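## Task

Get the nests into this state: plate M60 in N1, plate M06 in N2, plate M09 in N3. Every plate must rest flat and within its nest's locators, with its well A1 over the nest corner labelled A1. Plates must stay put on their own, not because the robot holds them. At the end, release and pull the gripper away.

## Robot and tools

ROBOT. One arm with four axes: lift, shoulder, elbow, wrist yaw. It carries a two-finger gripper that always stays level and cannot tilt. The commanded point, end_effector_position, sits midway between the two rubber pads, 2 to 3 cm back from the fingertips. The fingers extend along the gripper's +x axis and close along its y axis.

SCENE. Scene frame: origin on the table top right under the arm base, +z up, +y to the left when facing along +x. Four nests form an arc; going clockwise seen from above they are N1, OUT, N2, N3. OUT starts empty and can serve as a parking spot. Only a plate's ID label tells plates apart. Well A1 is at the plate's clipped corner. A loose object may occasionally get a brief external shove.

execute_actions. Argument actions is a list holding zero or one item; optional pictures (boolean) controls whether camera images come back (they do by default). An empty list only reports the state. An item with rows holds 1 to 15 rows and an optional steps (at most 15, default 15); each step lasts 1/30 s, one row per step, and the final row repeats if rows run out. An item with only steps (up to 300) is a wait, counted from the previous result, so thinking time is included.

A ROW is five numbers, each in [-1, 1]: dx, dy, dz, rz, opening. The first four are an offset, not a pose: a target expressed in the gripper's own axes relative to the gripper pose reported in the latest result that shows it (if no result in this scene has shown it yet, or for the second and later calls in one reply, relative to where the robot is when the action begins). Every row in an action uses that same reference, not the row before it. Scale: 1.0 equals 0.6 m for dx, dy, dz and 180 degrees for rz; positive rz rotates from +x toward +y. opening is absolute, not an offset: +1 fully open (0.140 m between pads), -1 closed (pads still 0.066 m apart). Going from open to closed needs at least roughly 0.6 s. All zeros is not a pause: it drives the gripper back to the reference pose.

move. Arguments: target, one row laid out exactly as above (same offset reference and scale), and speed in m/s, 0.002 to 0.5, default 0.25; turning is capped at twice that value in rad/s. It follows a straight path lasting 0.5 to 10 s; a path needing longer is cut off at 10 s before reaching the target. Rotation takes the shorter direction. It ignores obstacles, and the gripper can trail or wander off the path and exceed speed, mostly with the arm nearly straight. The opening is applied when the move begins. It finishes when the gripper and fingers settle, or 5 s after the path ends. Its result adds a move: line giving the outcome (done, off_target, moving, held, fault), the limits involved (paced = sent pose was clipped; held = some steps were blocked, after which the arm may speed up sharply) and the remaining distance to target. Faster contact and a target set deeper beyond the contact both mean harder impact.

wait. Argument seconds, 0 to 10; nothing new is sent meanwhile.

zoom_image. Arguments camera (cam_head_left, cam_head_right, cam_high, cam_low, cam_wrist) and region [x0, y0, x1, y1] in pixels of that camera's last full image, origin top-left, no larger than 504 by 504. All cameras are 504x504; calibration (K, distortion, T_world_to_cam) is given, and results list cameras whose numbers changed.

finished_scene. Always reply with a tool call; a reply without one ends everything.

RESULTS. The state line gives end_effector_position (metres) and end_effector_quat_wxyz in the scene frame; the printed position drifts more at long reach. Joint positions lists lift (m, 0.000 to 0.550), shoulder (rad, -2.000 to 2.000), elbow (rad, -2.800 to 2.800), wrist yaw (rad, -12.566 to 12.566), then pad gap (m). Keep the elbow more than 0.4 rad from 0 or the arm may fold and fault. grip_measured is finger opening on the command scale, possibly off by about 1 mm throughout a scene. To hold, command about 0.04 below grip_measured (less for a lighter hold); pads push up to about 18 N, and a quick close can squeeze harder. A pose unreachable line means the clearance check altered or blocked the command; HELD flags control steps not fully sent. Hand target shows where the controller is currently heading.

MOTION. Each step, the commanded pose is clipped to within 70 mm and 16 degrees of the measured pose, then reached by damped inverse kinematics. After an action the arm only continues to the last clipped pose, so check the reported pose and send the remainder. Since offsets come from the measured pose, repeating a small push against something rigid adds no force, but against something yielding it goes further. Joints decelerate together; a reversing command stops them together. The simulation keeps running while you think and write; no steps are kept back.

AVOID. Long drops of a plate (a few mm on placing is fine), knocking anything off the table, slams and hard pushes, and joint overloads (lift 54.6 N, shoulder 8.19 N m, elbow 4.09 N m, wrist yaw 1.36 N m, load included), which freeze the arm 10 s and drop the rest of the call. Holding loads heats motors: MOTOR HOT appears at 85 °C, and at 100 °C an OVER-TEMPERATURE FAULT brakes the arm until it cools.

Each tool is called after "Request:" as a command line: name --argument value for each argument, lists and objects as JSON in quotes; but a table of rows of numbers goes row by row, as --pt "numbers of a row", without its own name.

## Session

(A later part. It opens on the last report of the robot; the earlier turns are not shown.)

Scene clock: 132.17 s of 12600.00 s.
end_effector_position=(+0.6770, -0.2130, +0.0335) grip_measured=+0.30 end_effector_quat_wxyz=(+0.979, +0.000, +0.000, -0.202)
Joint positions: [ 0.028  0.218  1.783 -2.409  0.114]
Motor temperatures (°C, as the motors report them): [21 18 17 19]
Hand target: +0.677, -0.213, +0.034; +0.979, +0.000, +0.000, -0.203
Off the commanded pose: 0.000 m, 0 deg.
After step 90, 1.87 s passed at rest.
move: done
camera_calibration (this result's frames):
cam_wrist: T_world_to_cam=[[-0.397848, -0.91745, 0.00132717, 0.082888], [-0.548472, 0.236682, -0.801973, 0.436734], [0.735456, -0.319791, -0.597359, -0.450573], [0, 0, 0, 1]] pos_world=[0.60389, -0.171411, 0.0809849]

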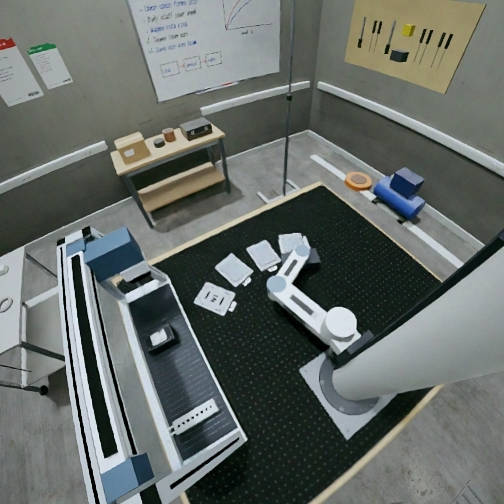

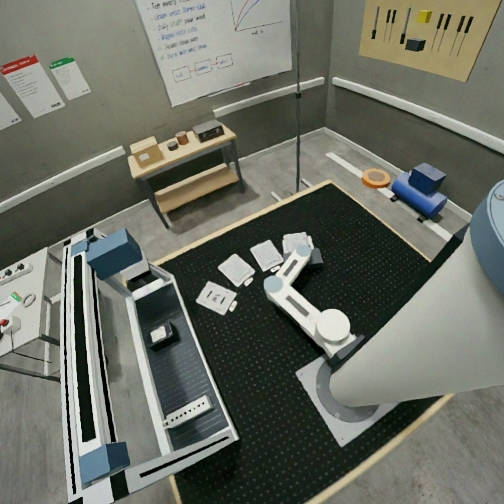

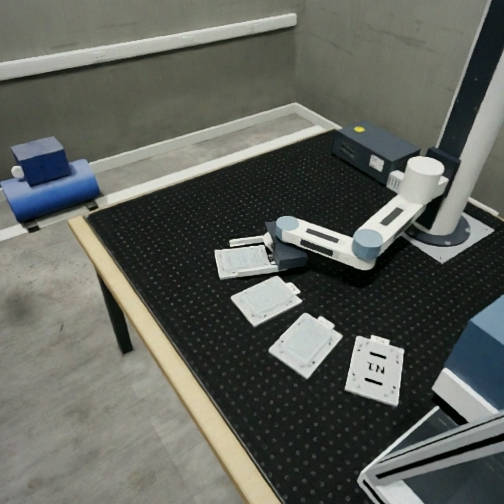

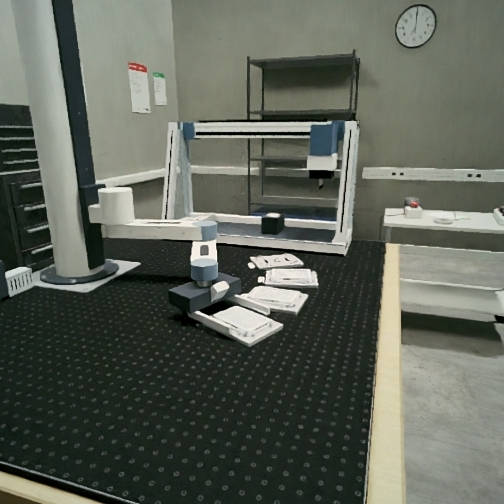

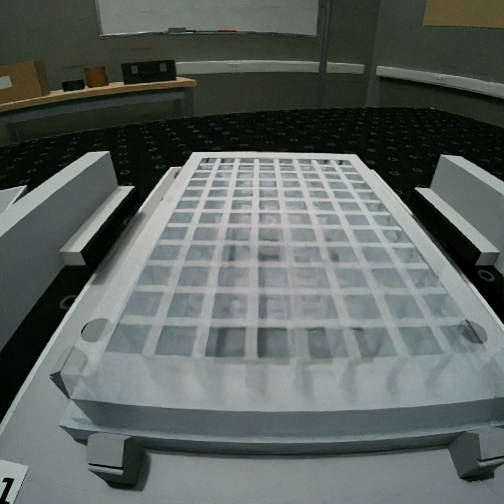

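Request:
move --target '[0,0,0,0,-0.6]'

Request:
move --target '[0,0,0.095,0,-0.6]' --speed 0.15

Request:
move --target '[-0.417,0.7447,0,0.3246,-0.6]'

Scene clock: 143.53 s of 12600.00 s.
end_effector_position=(+0.6770, -0.2131, +0.0335) grip_measured=-0.55 end_effector_quat_wxyz=(+0.979, +0.000, +0.000, -0.202)
Joint positions: [ 0.028  0.218  1.783 -2.409  0.083]
Motor temperatures (°C, as the motors report them): [21 18 17 19]
Hand target: +0.677, -0.213, +0.033; +0.979, +0.000, +0.000, -0.202
Off the commanded pose: 0.000 m, 0 deg.
After step 90, 7.67 s passed at rest.
move: done
camera_calibration (this result's frames):
cam_wrist: T_world_to_cam=[[-0.39787, -0.917441, 0.00132717, 0.0828951], [-0.548466, 0.236695, -0.801973, 0.436734], [0.735448, -0.319809, -0.597359, -0.450571], [0, 0, 0, 1]] pos_world=[0.603887, -0.171418, 0.0809865]

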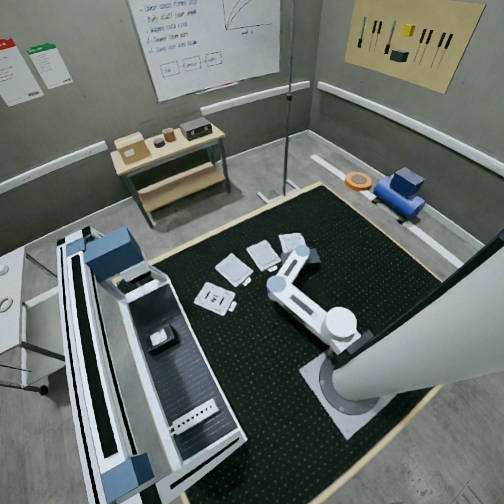

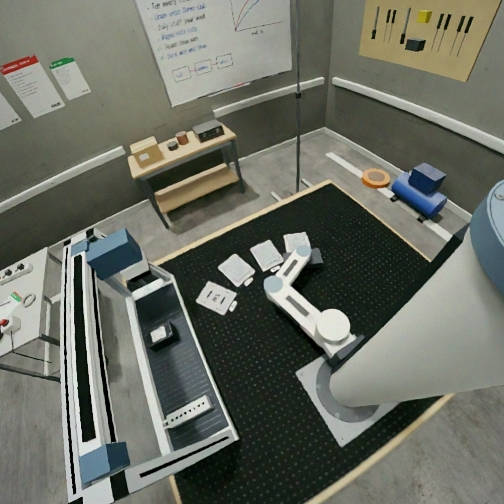

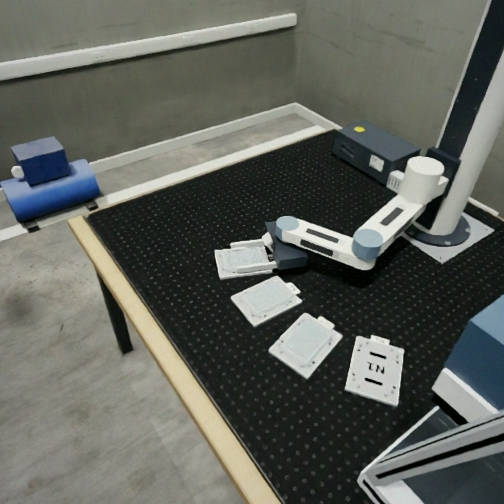

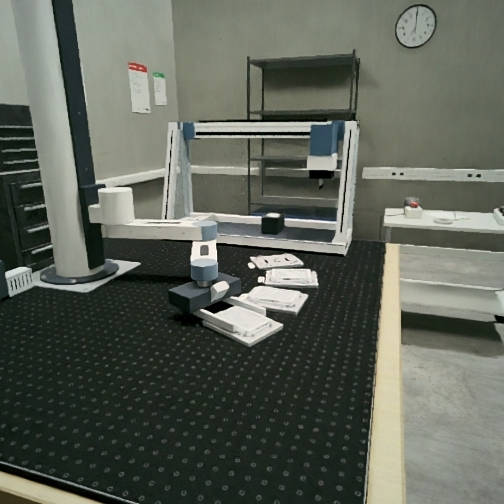

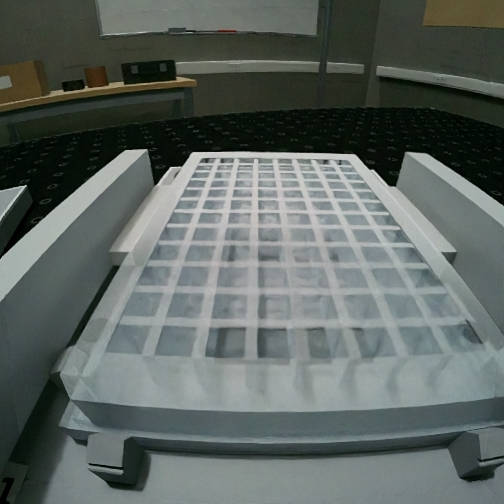

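Scene clock: 144.27 s of 12600.00 s.
end_effector_position=(+0.6770, -0.2130, +0.0905) grip_measured=-0.55 end_effector_quat_wxyz=(+0.979, +0.000, +0.000, -0.202)
Joint positions: [ 0.086  0.218  1.783 -2.409  0.083]
Motor temperatures (°C, as the motors report them): [21 18 17 19]
Hand target: +0.677, -0.213, +0.090; +0.979, +0.000, +0.000, -0.202
Off the commanded pose: 0.000 m, 0 deg.
move: done
camera_calibration (this result's frames):
cam_wrist: T_world_to_cam=[[-0.397825, -0.917461, 0.00132717, 0.0828003], [-0.548478, 0.236668, -0.801973, 0.482477], [0.735464, -0.319772, -0.597359, -0.416513], [0, 0, 0, 1]] pos_world=[0.603898, -0.17141, 0.138016]

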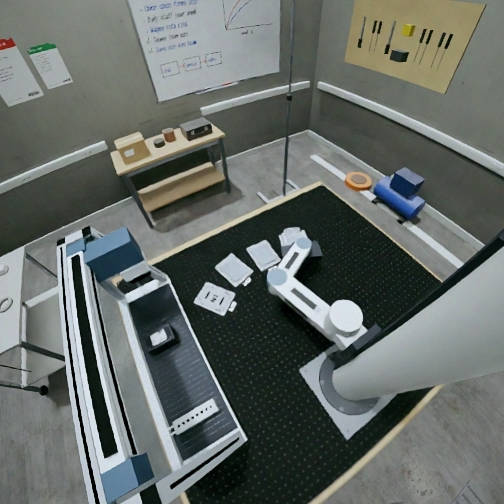

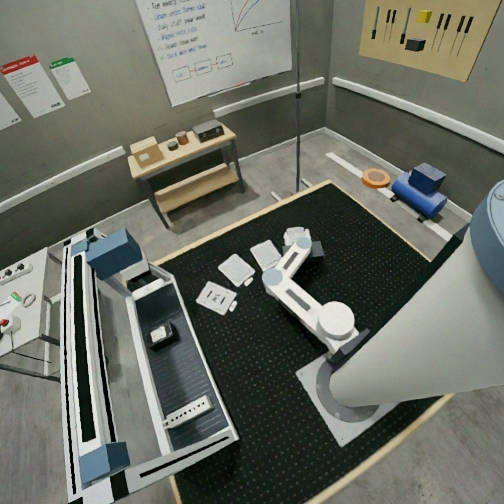

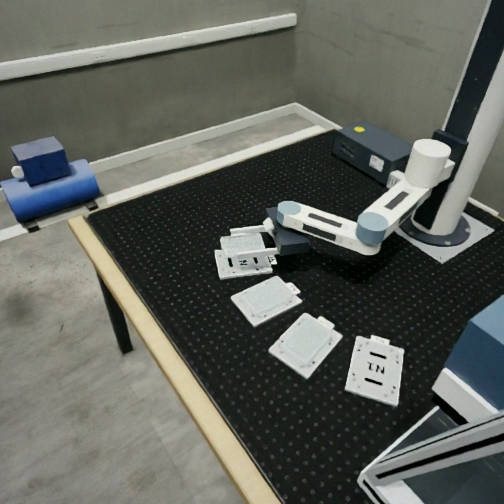

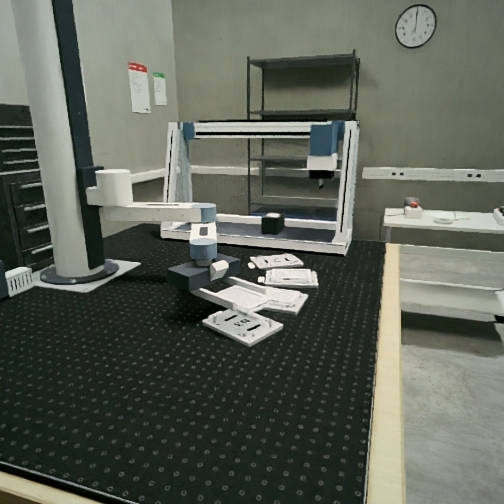

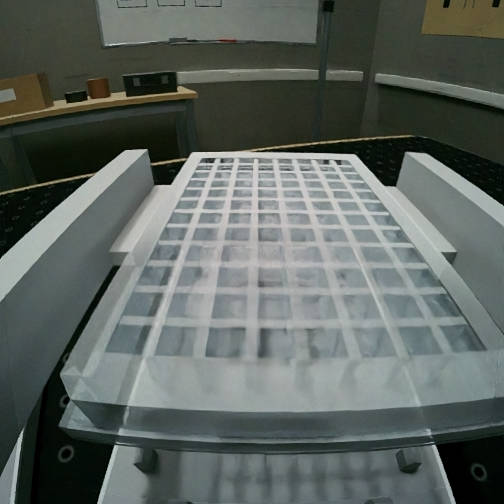

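Scene clock: 146.67 s of 12600.00 s.
end_effector_position=(+0.6246, +0.2965, +0.0905) grip_measured=-0.55 end_effector_quat_wxyz=(+0.953, +0.000, +0.000, +0.302)
Joint positions: [ 0.086  1.208  1.742 -2.337  0.083]
Motor temperatures (°C, as the motors report them): [21 18 17 19]
Hand target: +0.625, +0.296, +0.091; +0.954, +0.000, +0.000, +0.301
Off the commanded pose: 0.000 m, 0 deg.
move: done
camera_calibration (this result's frames):
cam_wrist: T_world_to_cam=[[0.573921, -0.81891, 0.00132717, -0.106686], [-0.488573, -0.343709, -0.801973, 0.467817], [0.657199, 0.45962, -0.597359, -0.397258], [0, 0, 0, 1]] pos_world=[0.55087, 0.256015, 0.138013]

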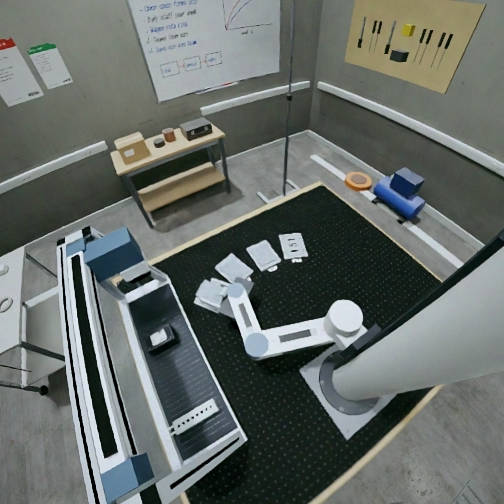

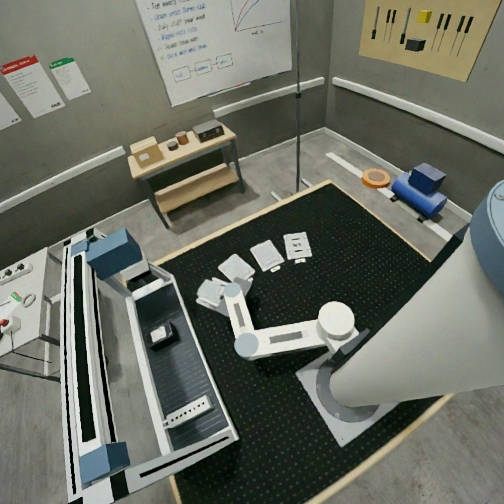

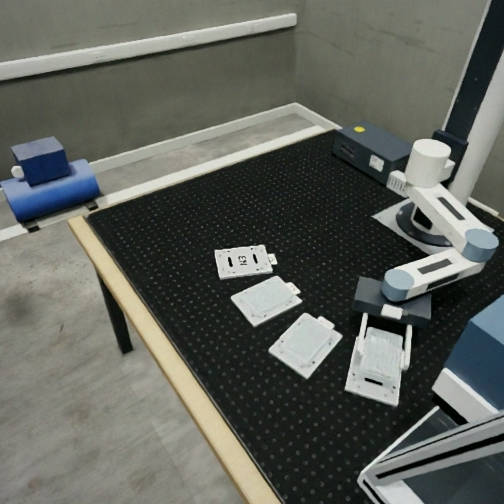

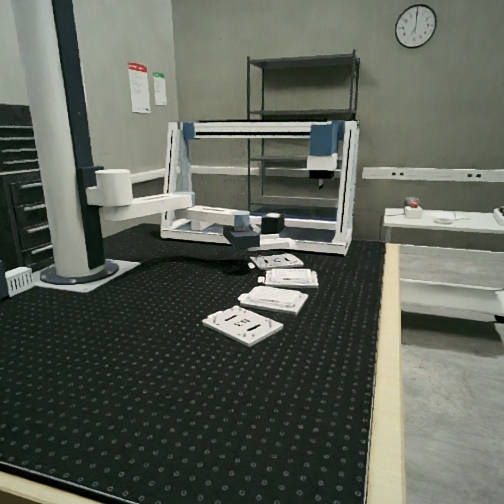

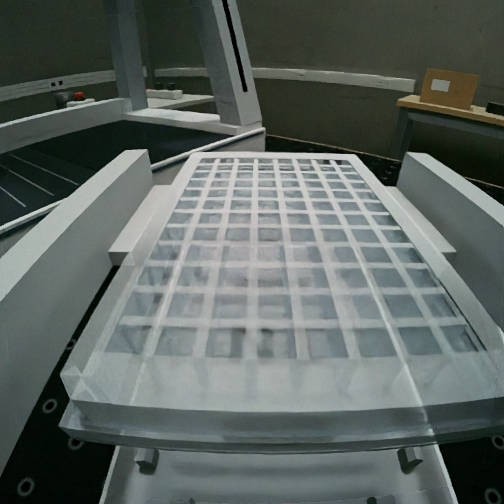

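Request:
move --target '[0.0016,-0.0009,0,0,-0.6]' --speed 0.05

Request:
move --target '[0,0,-0.0945,0,-0.6]' --speed 0.05

Scene clock: 152.23 s of 12600.00 s.
end_effector_position=(+0.6256, +0.2967, +0.0905) grip_measured=-0.55 end_effector_quat_wxyz=(+0.953, +0.000, +0.000, +0.302)
Joint positions: [ 0.086  1.204  1.748 -2.339  0.083]
Motor temperatures (°C, as the motors report them): [21 18 17 19]
Hand target: +0.626, +0.297, +0.091; +0.953, +0.000, +0.000, +0.302
Off the commanded pose: 0.000 m, 0 deg.
After step 90, 1.87 s passed at rest.
move: done
camera_calibration (this result's frames):
cam_wrist: T_world_to_cam=[[0.574205, -0.818711, 0.00132717, -0.107369], [-0.488454, -0.343879, -0.801973, 0.468353], [0.65704, 0.459848, -0.597359, -0.397978], [0, 0, 0, 1]] pos_world=[0.551908, 0.256162, 0.138013]

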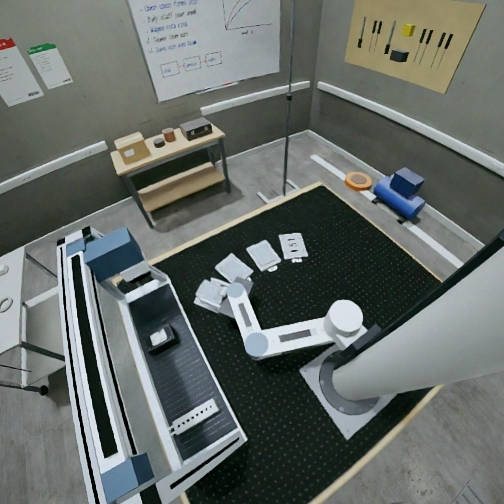

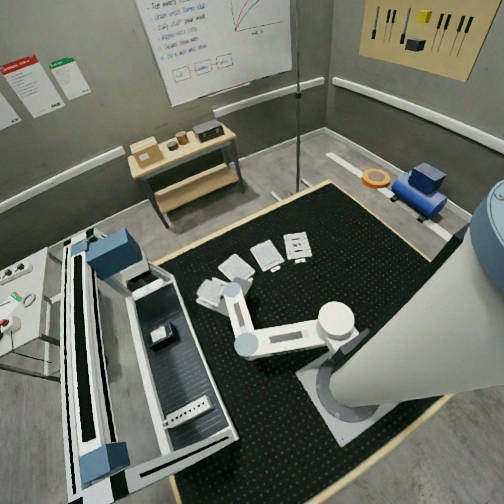

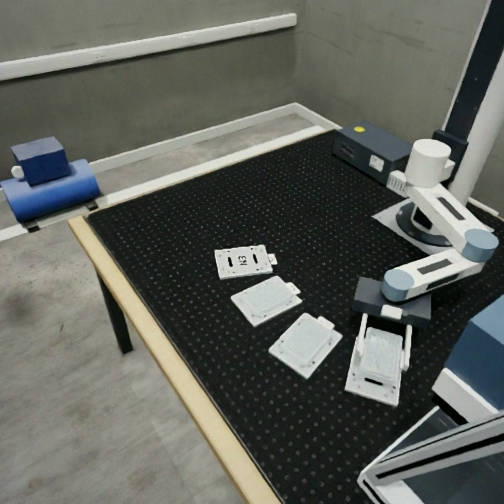

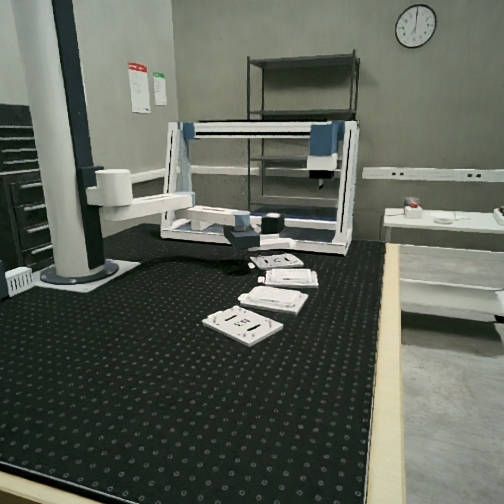

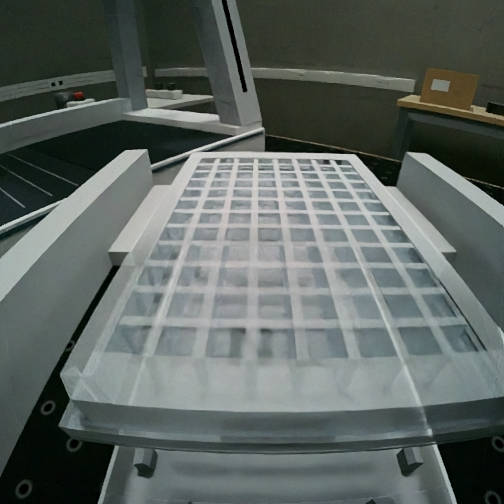

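Scene clock: 153.63 s of 12600.00 s.
end_effector_position=(+0.6256, +0.2967, +0.0338) grip_measured=-0.55 end_effector_quat_wxyz=(+0.953, +0.000, +0.000, +0.302)
Joint positions: [ 0.029  1.204  1.748 -2.339  0.083]
Motor temperatures (°C, as the motors report them): [21 18 17 19]
Hand target: +0.626, +0.297, +0.034; +0.953, +0.000, +0.000, +0.302
Off the commanded pose: 0.000 m, 0 deg.
move: done
camera_calibration (this result's frames):
cam_wrist: T_world_to_cam=[[0.574198, -0.818715, 0.00132717, -0.10729], [-0.488457, -0.343875, -0.801973, 0.422837], [0.657044, 0.459843, -0.597359, -0.43188], [0, 0, 0, 1]] pos_world=[0.551907, 0.25616, 0.0812582]

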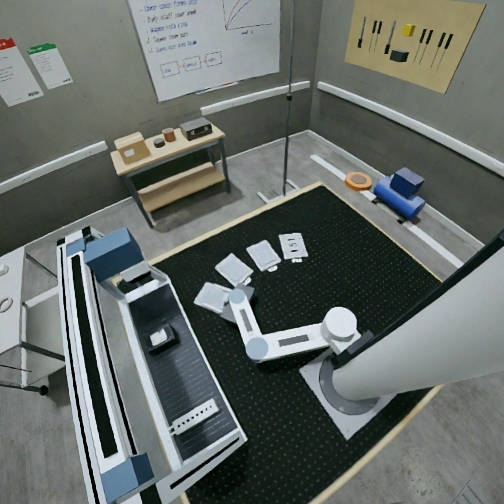

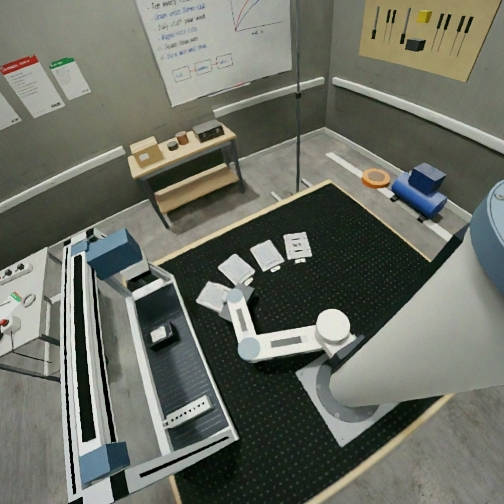

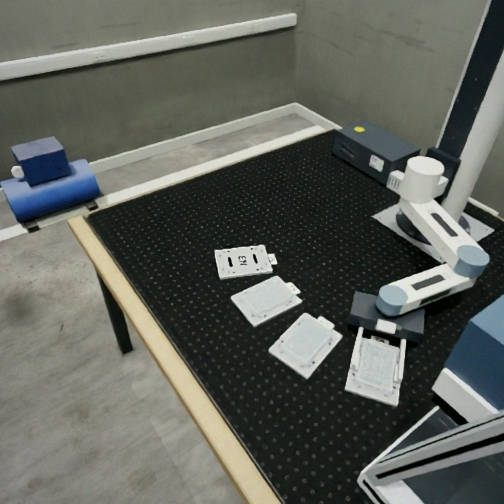

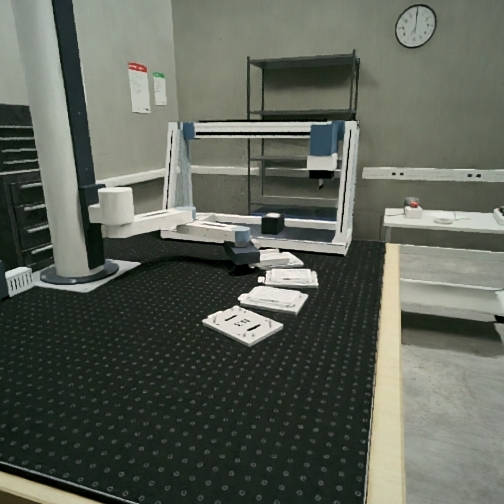

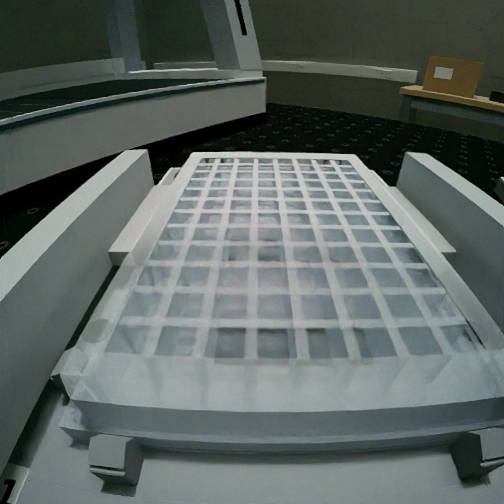

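Request:
move --target '[0,0,0,0,0.3]'

Request:
move --target '[0,0,0.08,0,0.3]'

Request:
move --target '[-0.0235,-0.3047,0,-0.1124,0.3]'

Request:
move --target '[0,0,-0.08,0,0.3]' --speed 0.12

Scene clock: 160.30 s of 12600.00 s.
end_effector_position=(+0.6256, +0.2967, +0.0338) grip_measured=+0.30 end_effector_quat_wxyz=(+0.953, +0.000, +0.000, +0.302)
Joint positions: [ 0.029  1.204  1.748 -2.339  0.114]
Motor temperatures (°C, as the motors report them): [21 18 17 19]
Hand target: +0.626, +0.297, +0.034; +0.953, +0.000, +0.000, +0.302
Off the commanded pose: 0.000 m, 0 deg.
After step 90, 2.97 s passed at rest.
move: done
camera_calibration (this result's frames):
cam_wrist: T_world_to_cam=[[0.574204, -0.818711, 0.00132717, -0.107293], [-0.488454, -0.343878, -0.801973, 0.422837], [0.657041, 0.459847, -0.597359, -0.431879], [0, 0, 0, 1]] pos_world=[0.551907, 0.256161, 0.0812593]

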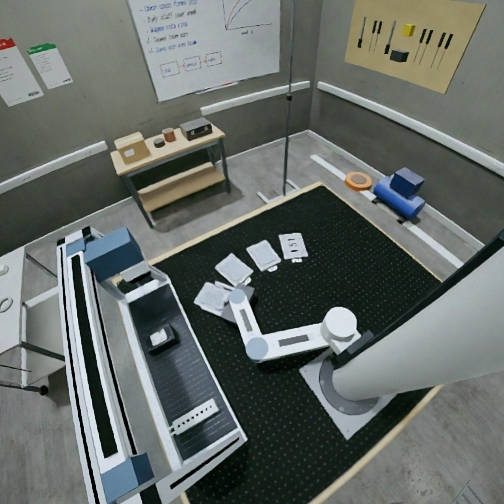

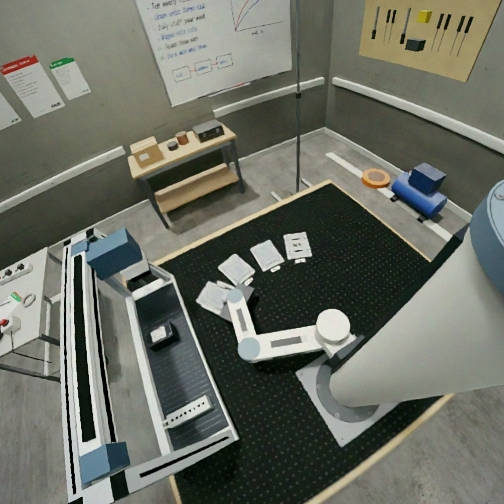

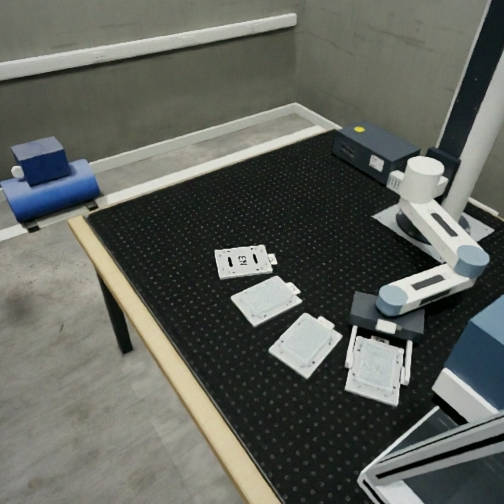

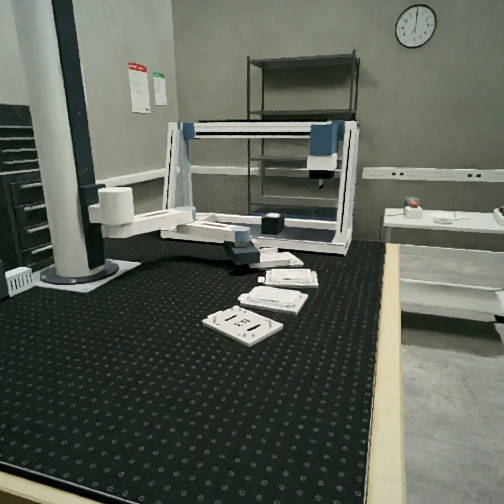

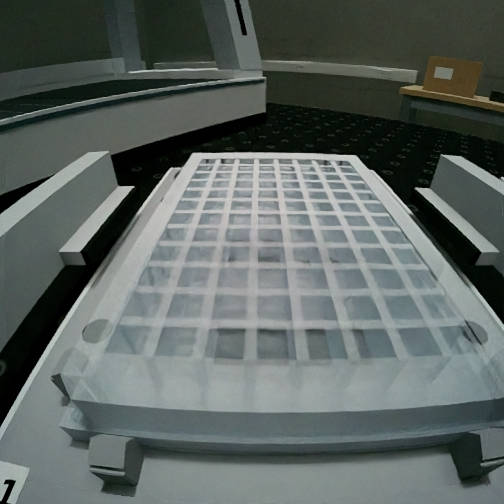

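Scene clock: 161.03 s of 12600.00 s.
end_effector_position=(+0.6256, +0.2967, +0.0818) grip_measured=+0.30 end_effector_quat_wxyz=(+0.953, +0.000, +0.000, +0.302)
Joint positions: [ 0.077  1.204  1.748 -2.339  0.114]
Motor temperatures (°C, as the motors report them): [21 18 17 19]
Hand target: +0.626, +0.297, +0.082; +0.953, +0.000, +0.000, +0.302
Off the commanded pose: 0.000 m, 0 deg.
move: done
camera_calibration (this result's frames):
cam_wrist: T_world_to_cam=[[0.57423, -0.818693, 0.00132717, -0.107369], [-0.488444, -0.343893, -0.801973, 0.461366], [0.657026, 0.459868, -0.597359, -0.403182], [0, 0, 0, 1]] pos_world=[0.551907, 0.256169, 0.129301]

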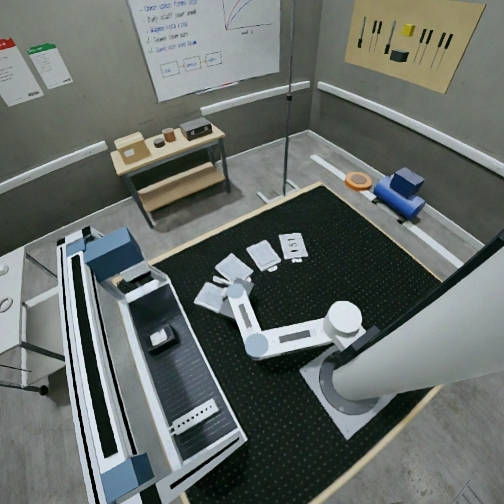

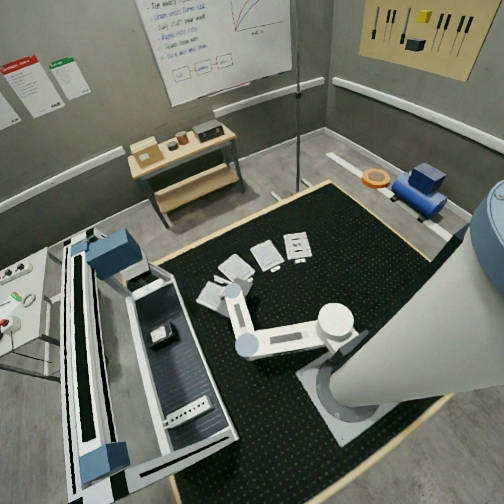

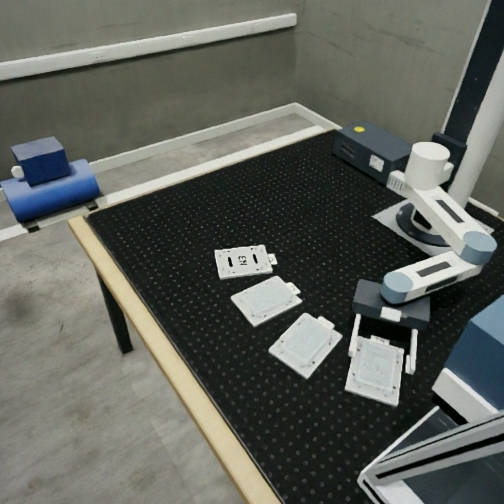

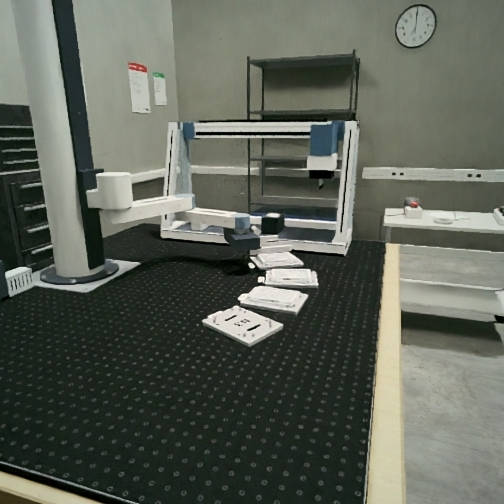

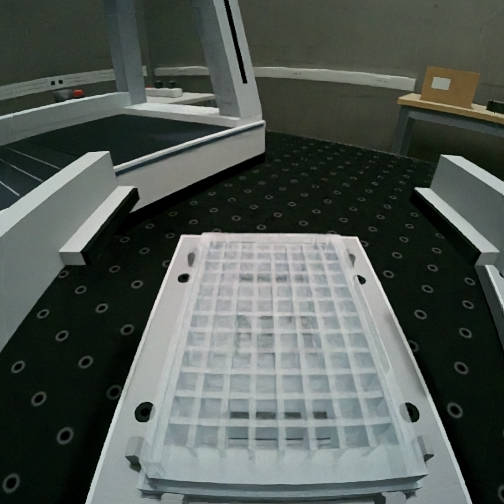

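Scene clock: 162.17 s of 12600.00 s.
end_effector_position=(+0.7192, +0.1389, +0.0818) grip_measured=+0.30 end_effector_quat_wxyz=(+0.992, +0.000, +0.000, +0.130)
Joint positions: [ 0.077  0.818  1.887 -2.445  0.114]
Motor temperatures (°C, as the motors report them): [21 18 17 19]
Hand target: +0.719, +0.139, +0.082; +0.992, +0.000, +0.000, +0.130
Off the commanded pose: 0.000 m, 0 deg.
move: done
camera_calibration (this result's frames):
cam_wrist: T_world_to_cam=[[0.255562, -0.966792, 0.00132717, -0.0405582], [-0.577251, -0.153692, -0.801973, 0.490273], [0.775544, 0.204188, -0.597359, -0.441842], [0, 0, 0, 1]] pos_world=[0.636044, 0.126359, 0.129301]

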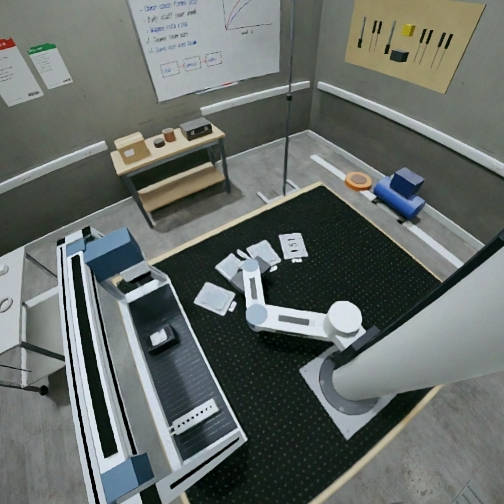

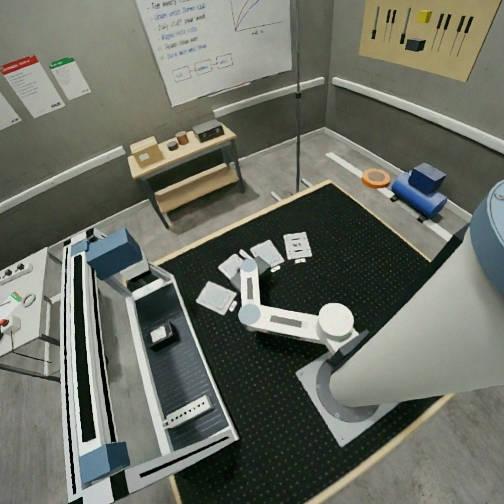

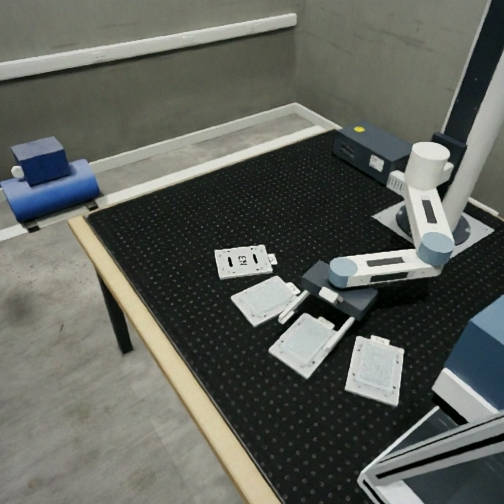

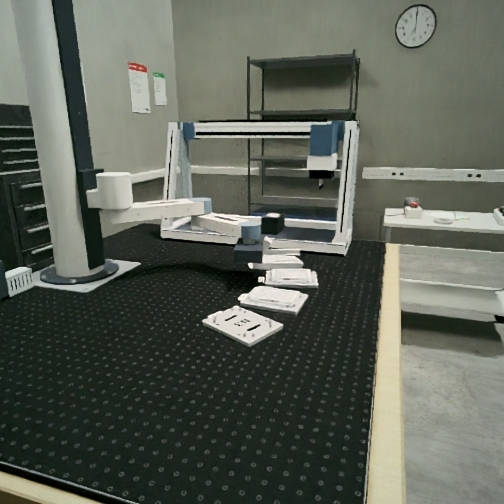

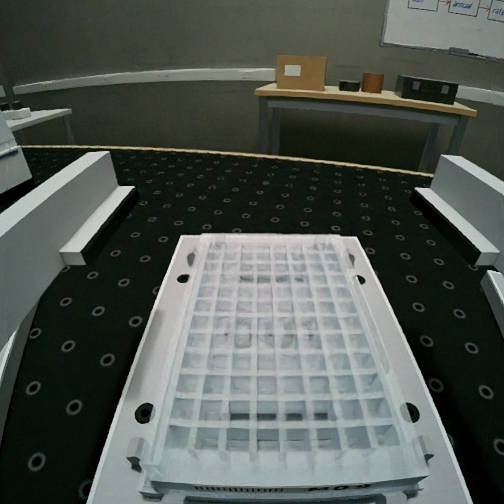

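Scene clock: 162.90 s of 12600.00 s.
end_effector_position=(+0.7192, +0.1389, +0.0338) grip_measured=+0.30 end_effector_quat_wxyz=(+0.992, +0.000, +0.000, +0.130)
Joint positions: [ 0.029  0.818  1.887 -2.445  0.114]
Motor temperatures (°C, as the motors report them): [21 18 17 19]
Hand target: +0.719, +0.139, +0.034; +0.992, +0.000, +0.000, +0.130
Off the commanded pose: 0.000 m, 0 deg.
move: done
camera_calibration (this result's frames):
cam_wrist: T_world_to_cam=[[0.255502, -0.966808, 0.00132717, -0.040473], [-0.57726, -0.153656, -0.801973, 0.451743], [0.775557, 0.204139, -0.597359, -0.470538], [0, 0, 0, 1]] pos_world=[0.636043, 0.126339, 0.081259]

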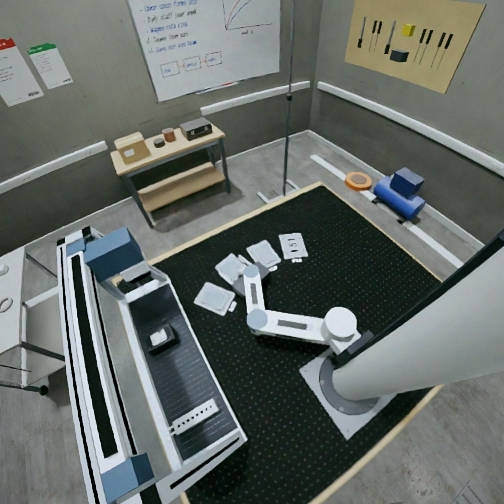

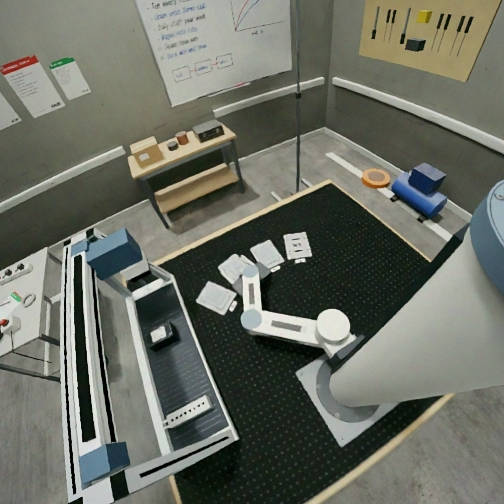

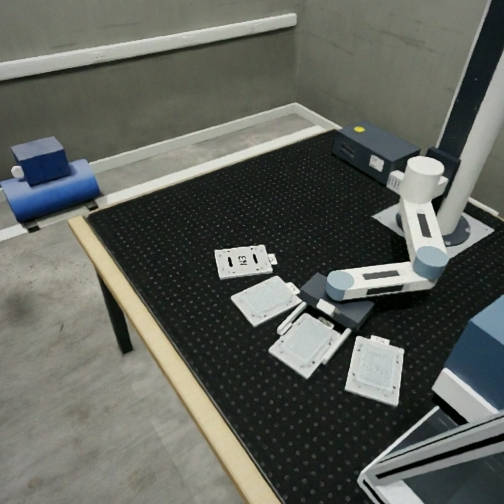

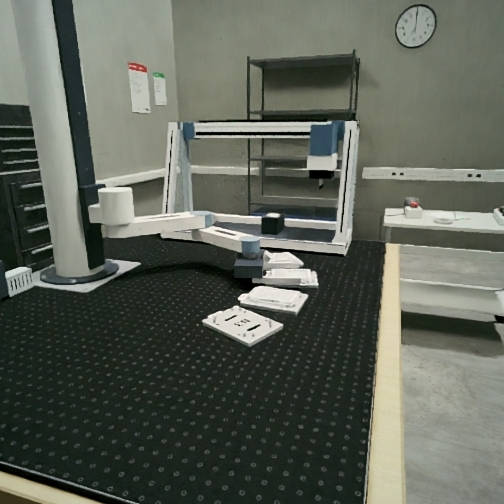

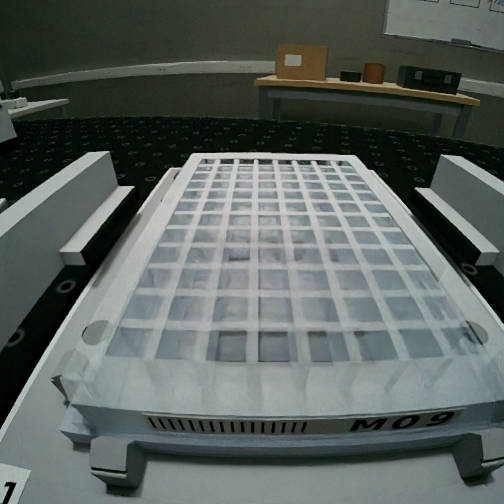

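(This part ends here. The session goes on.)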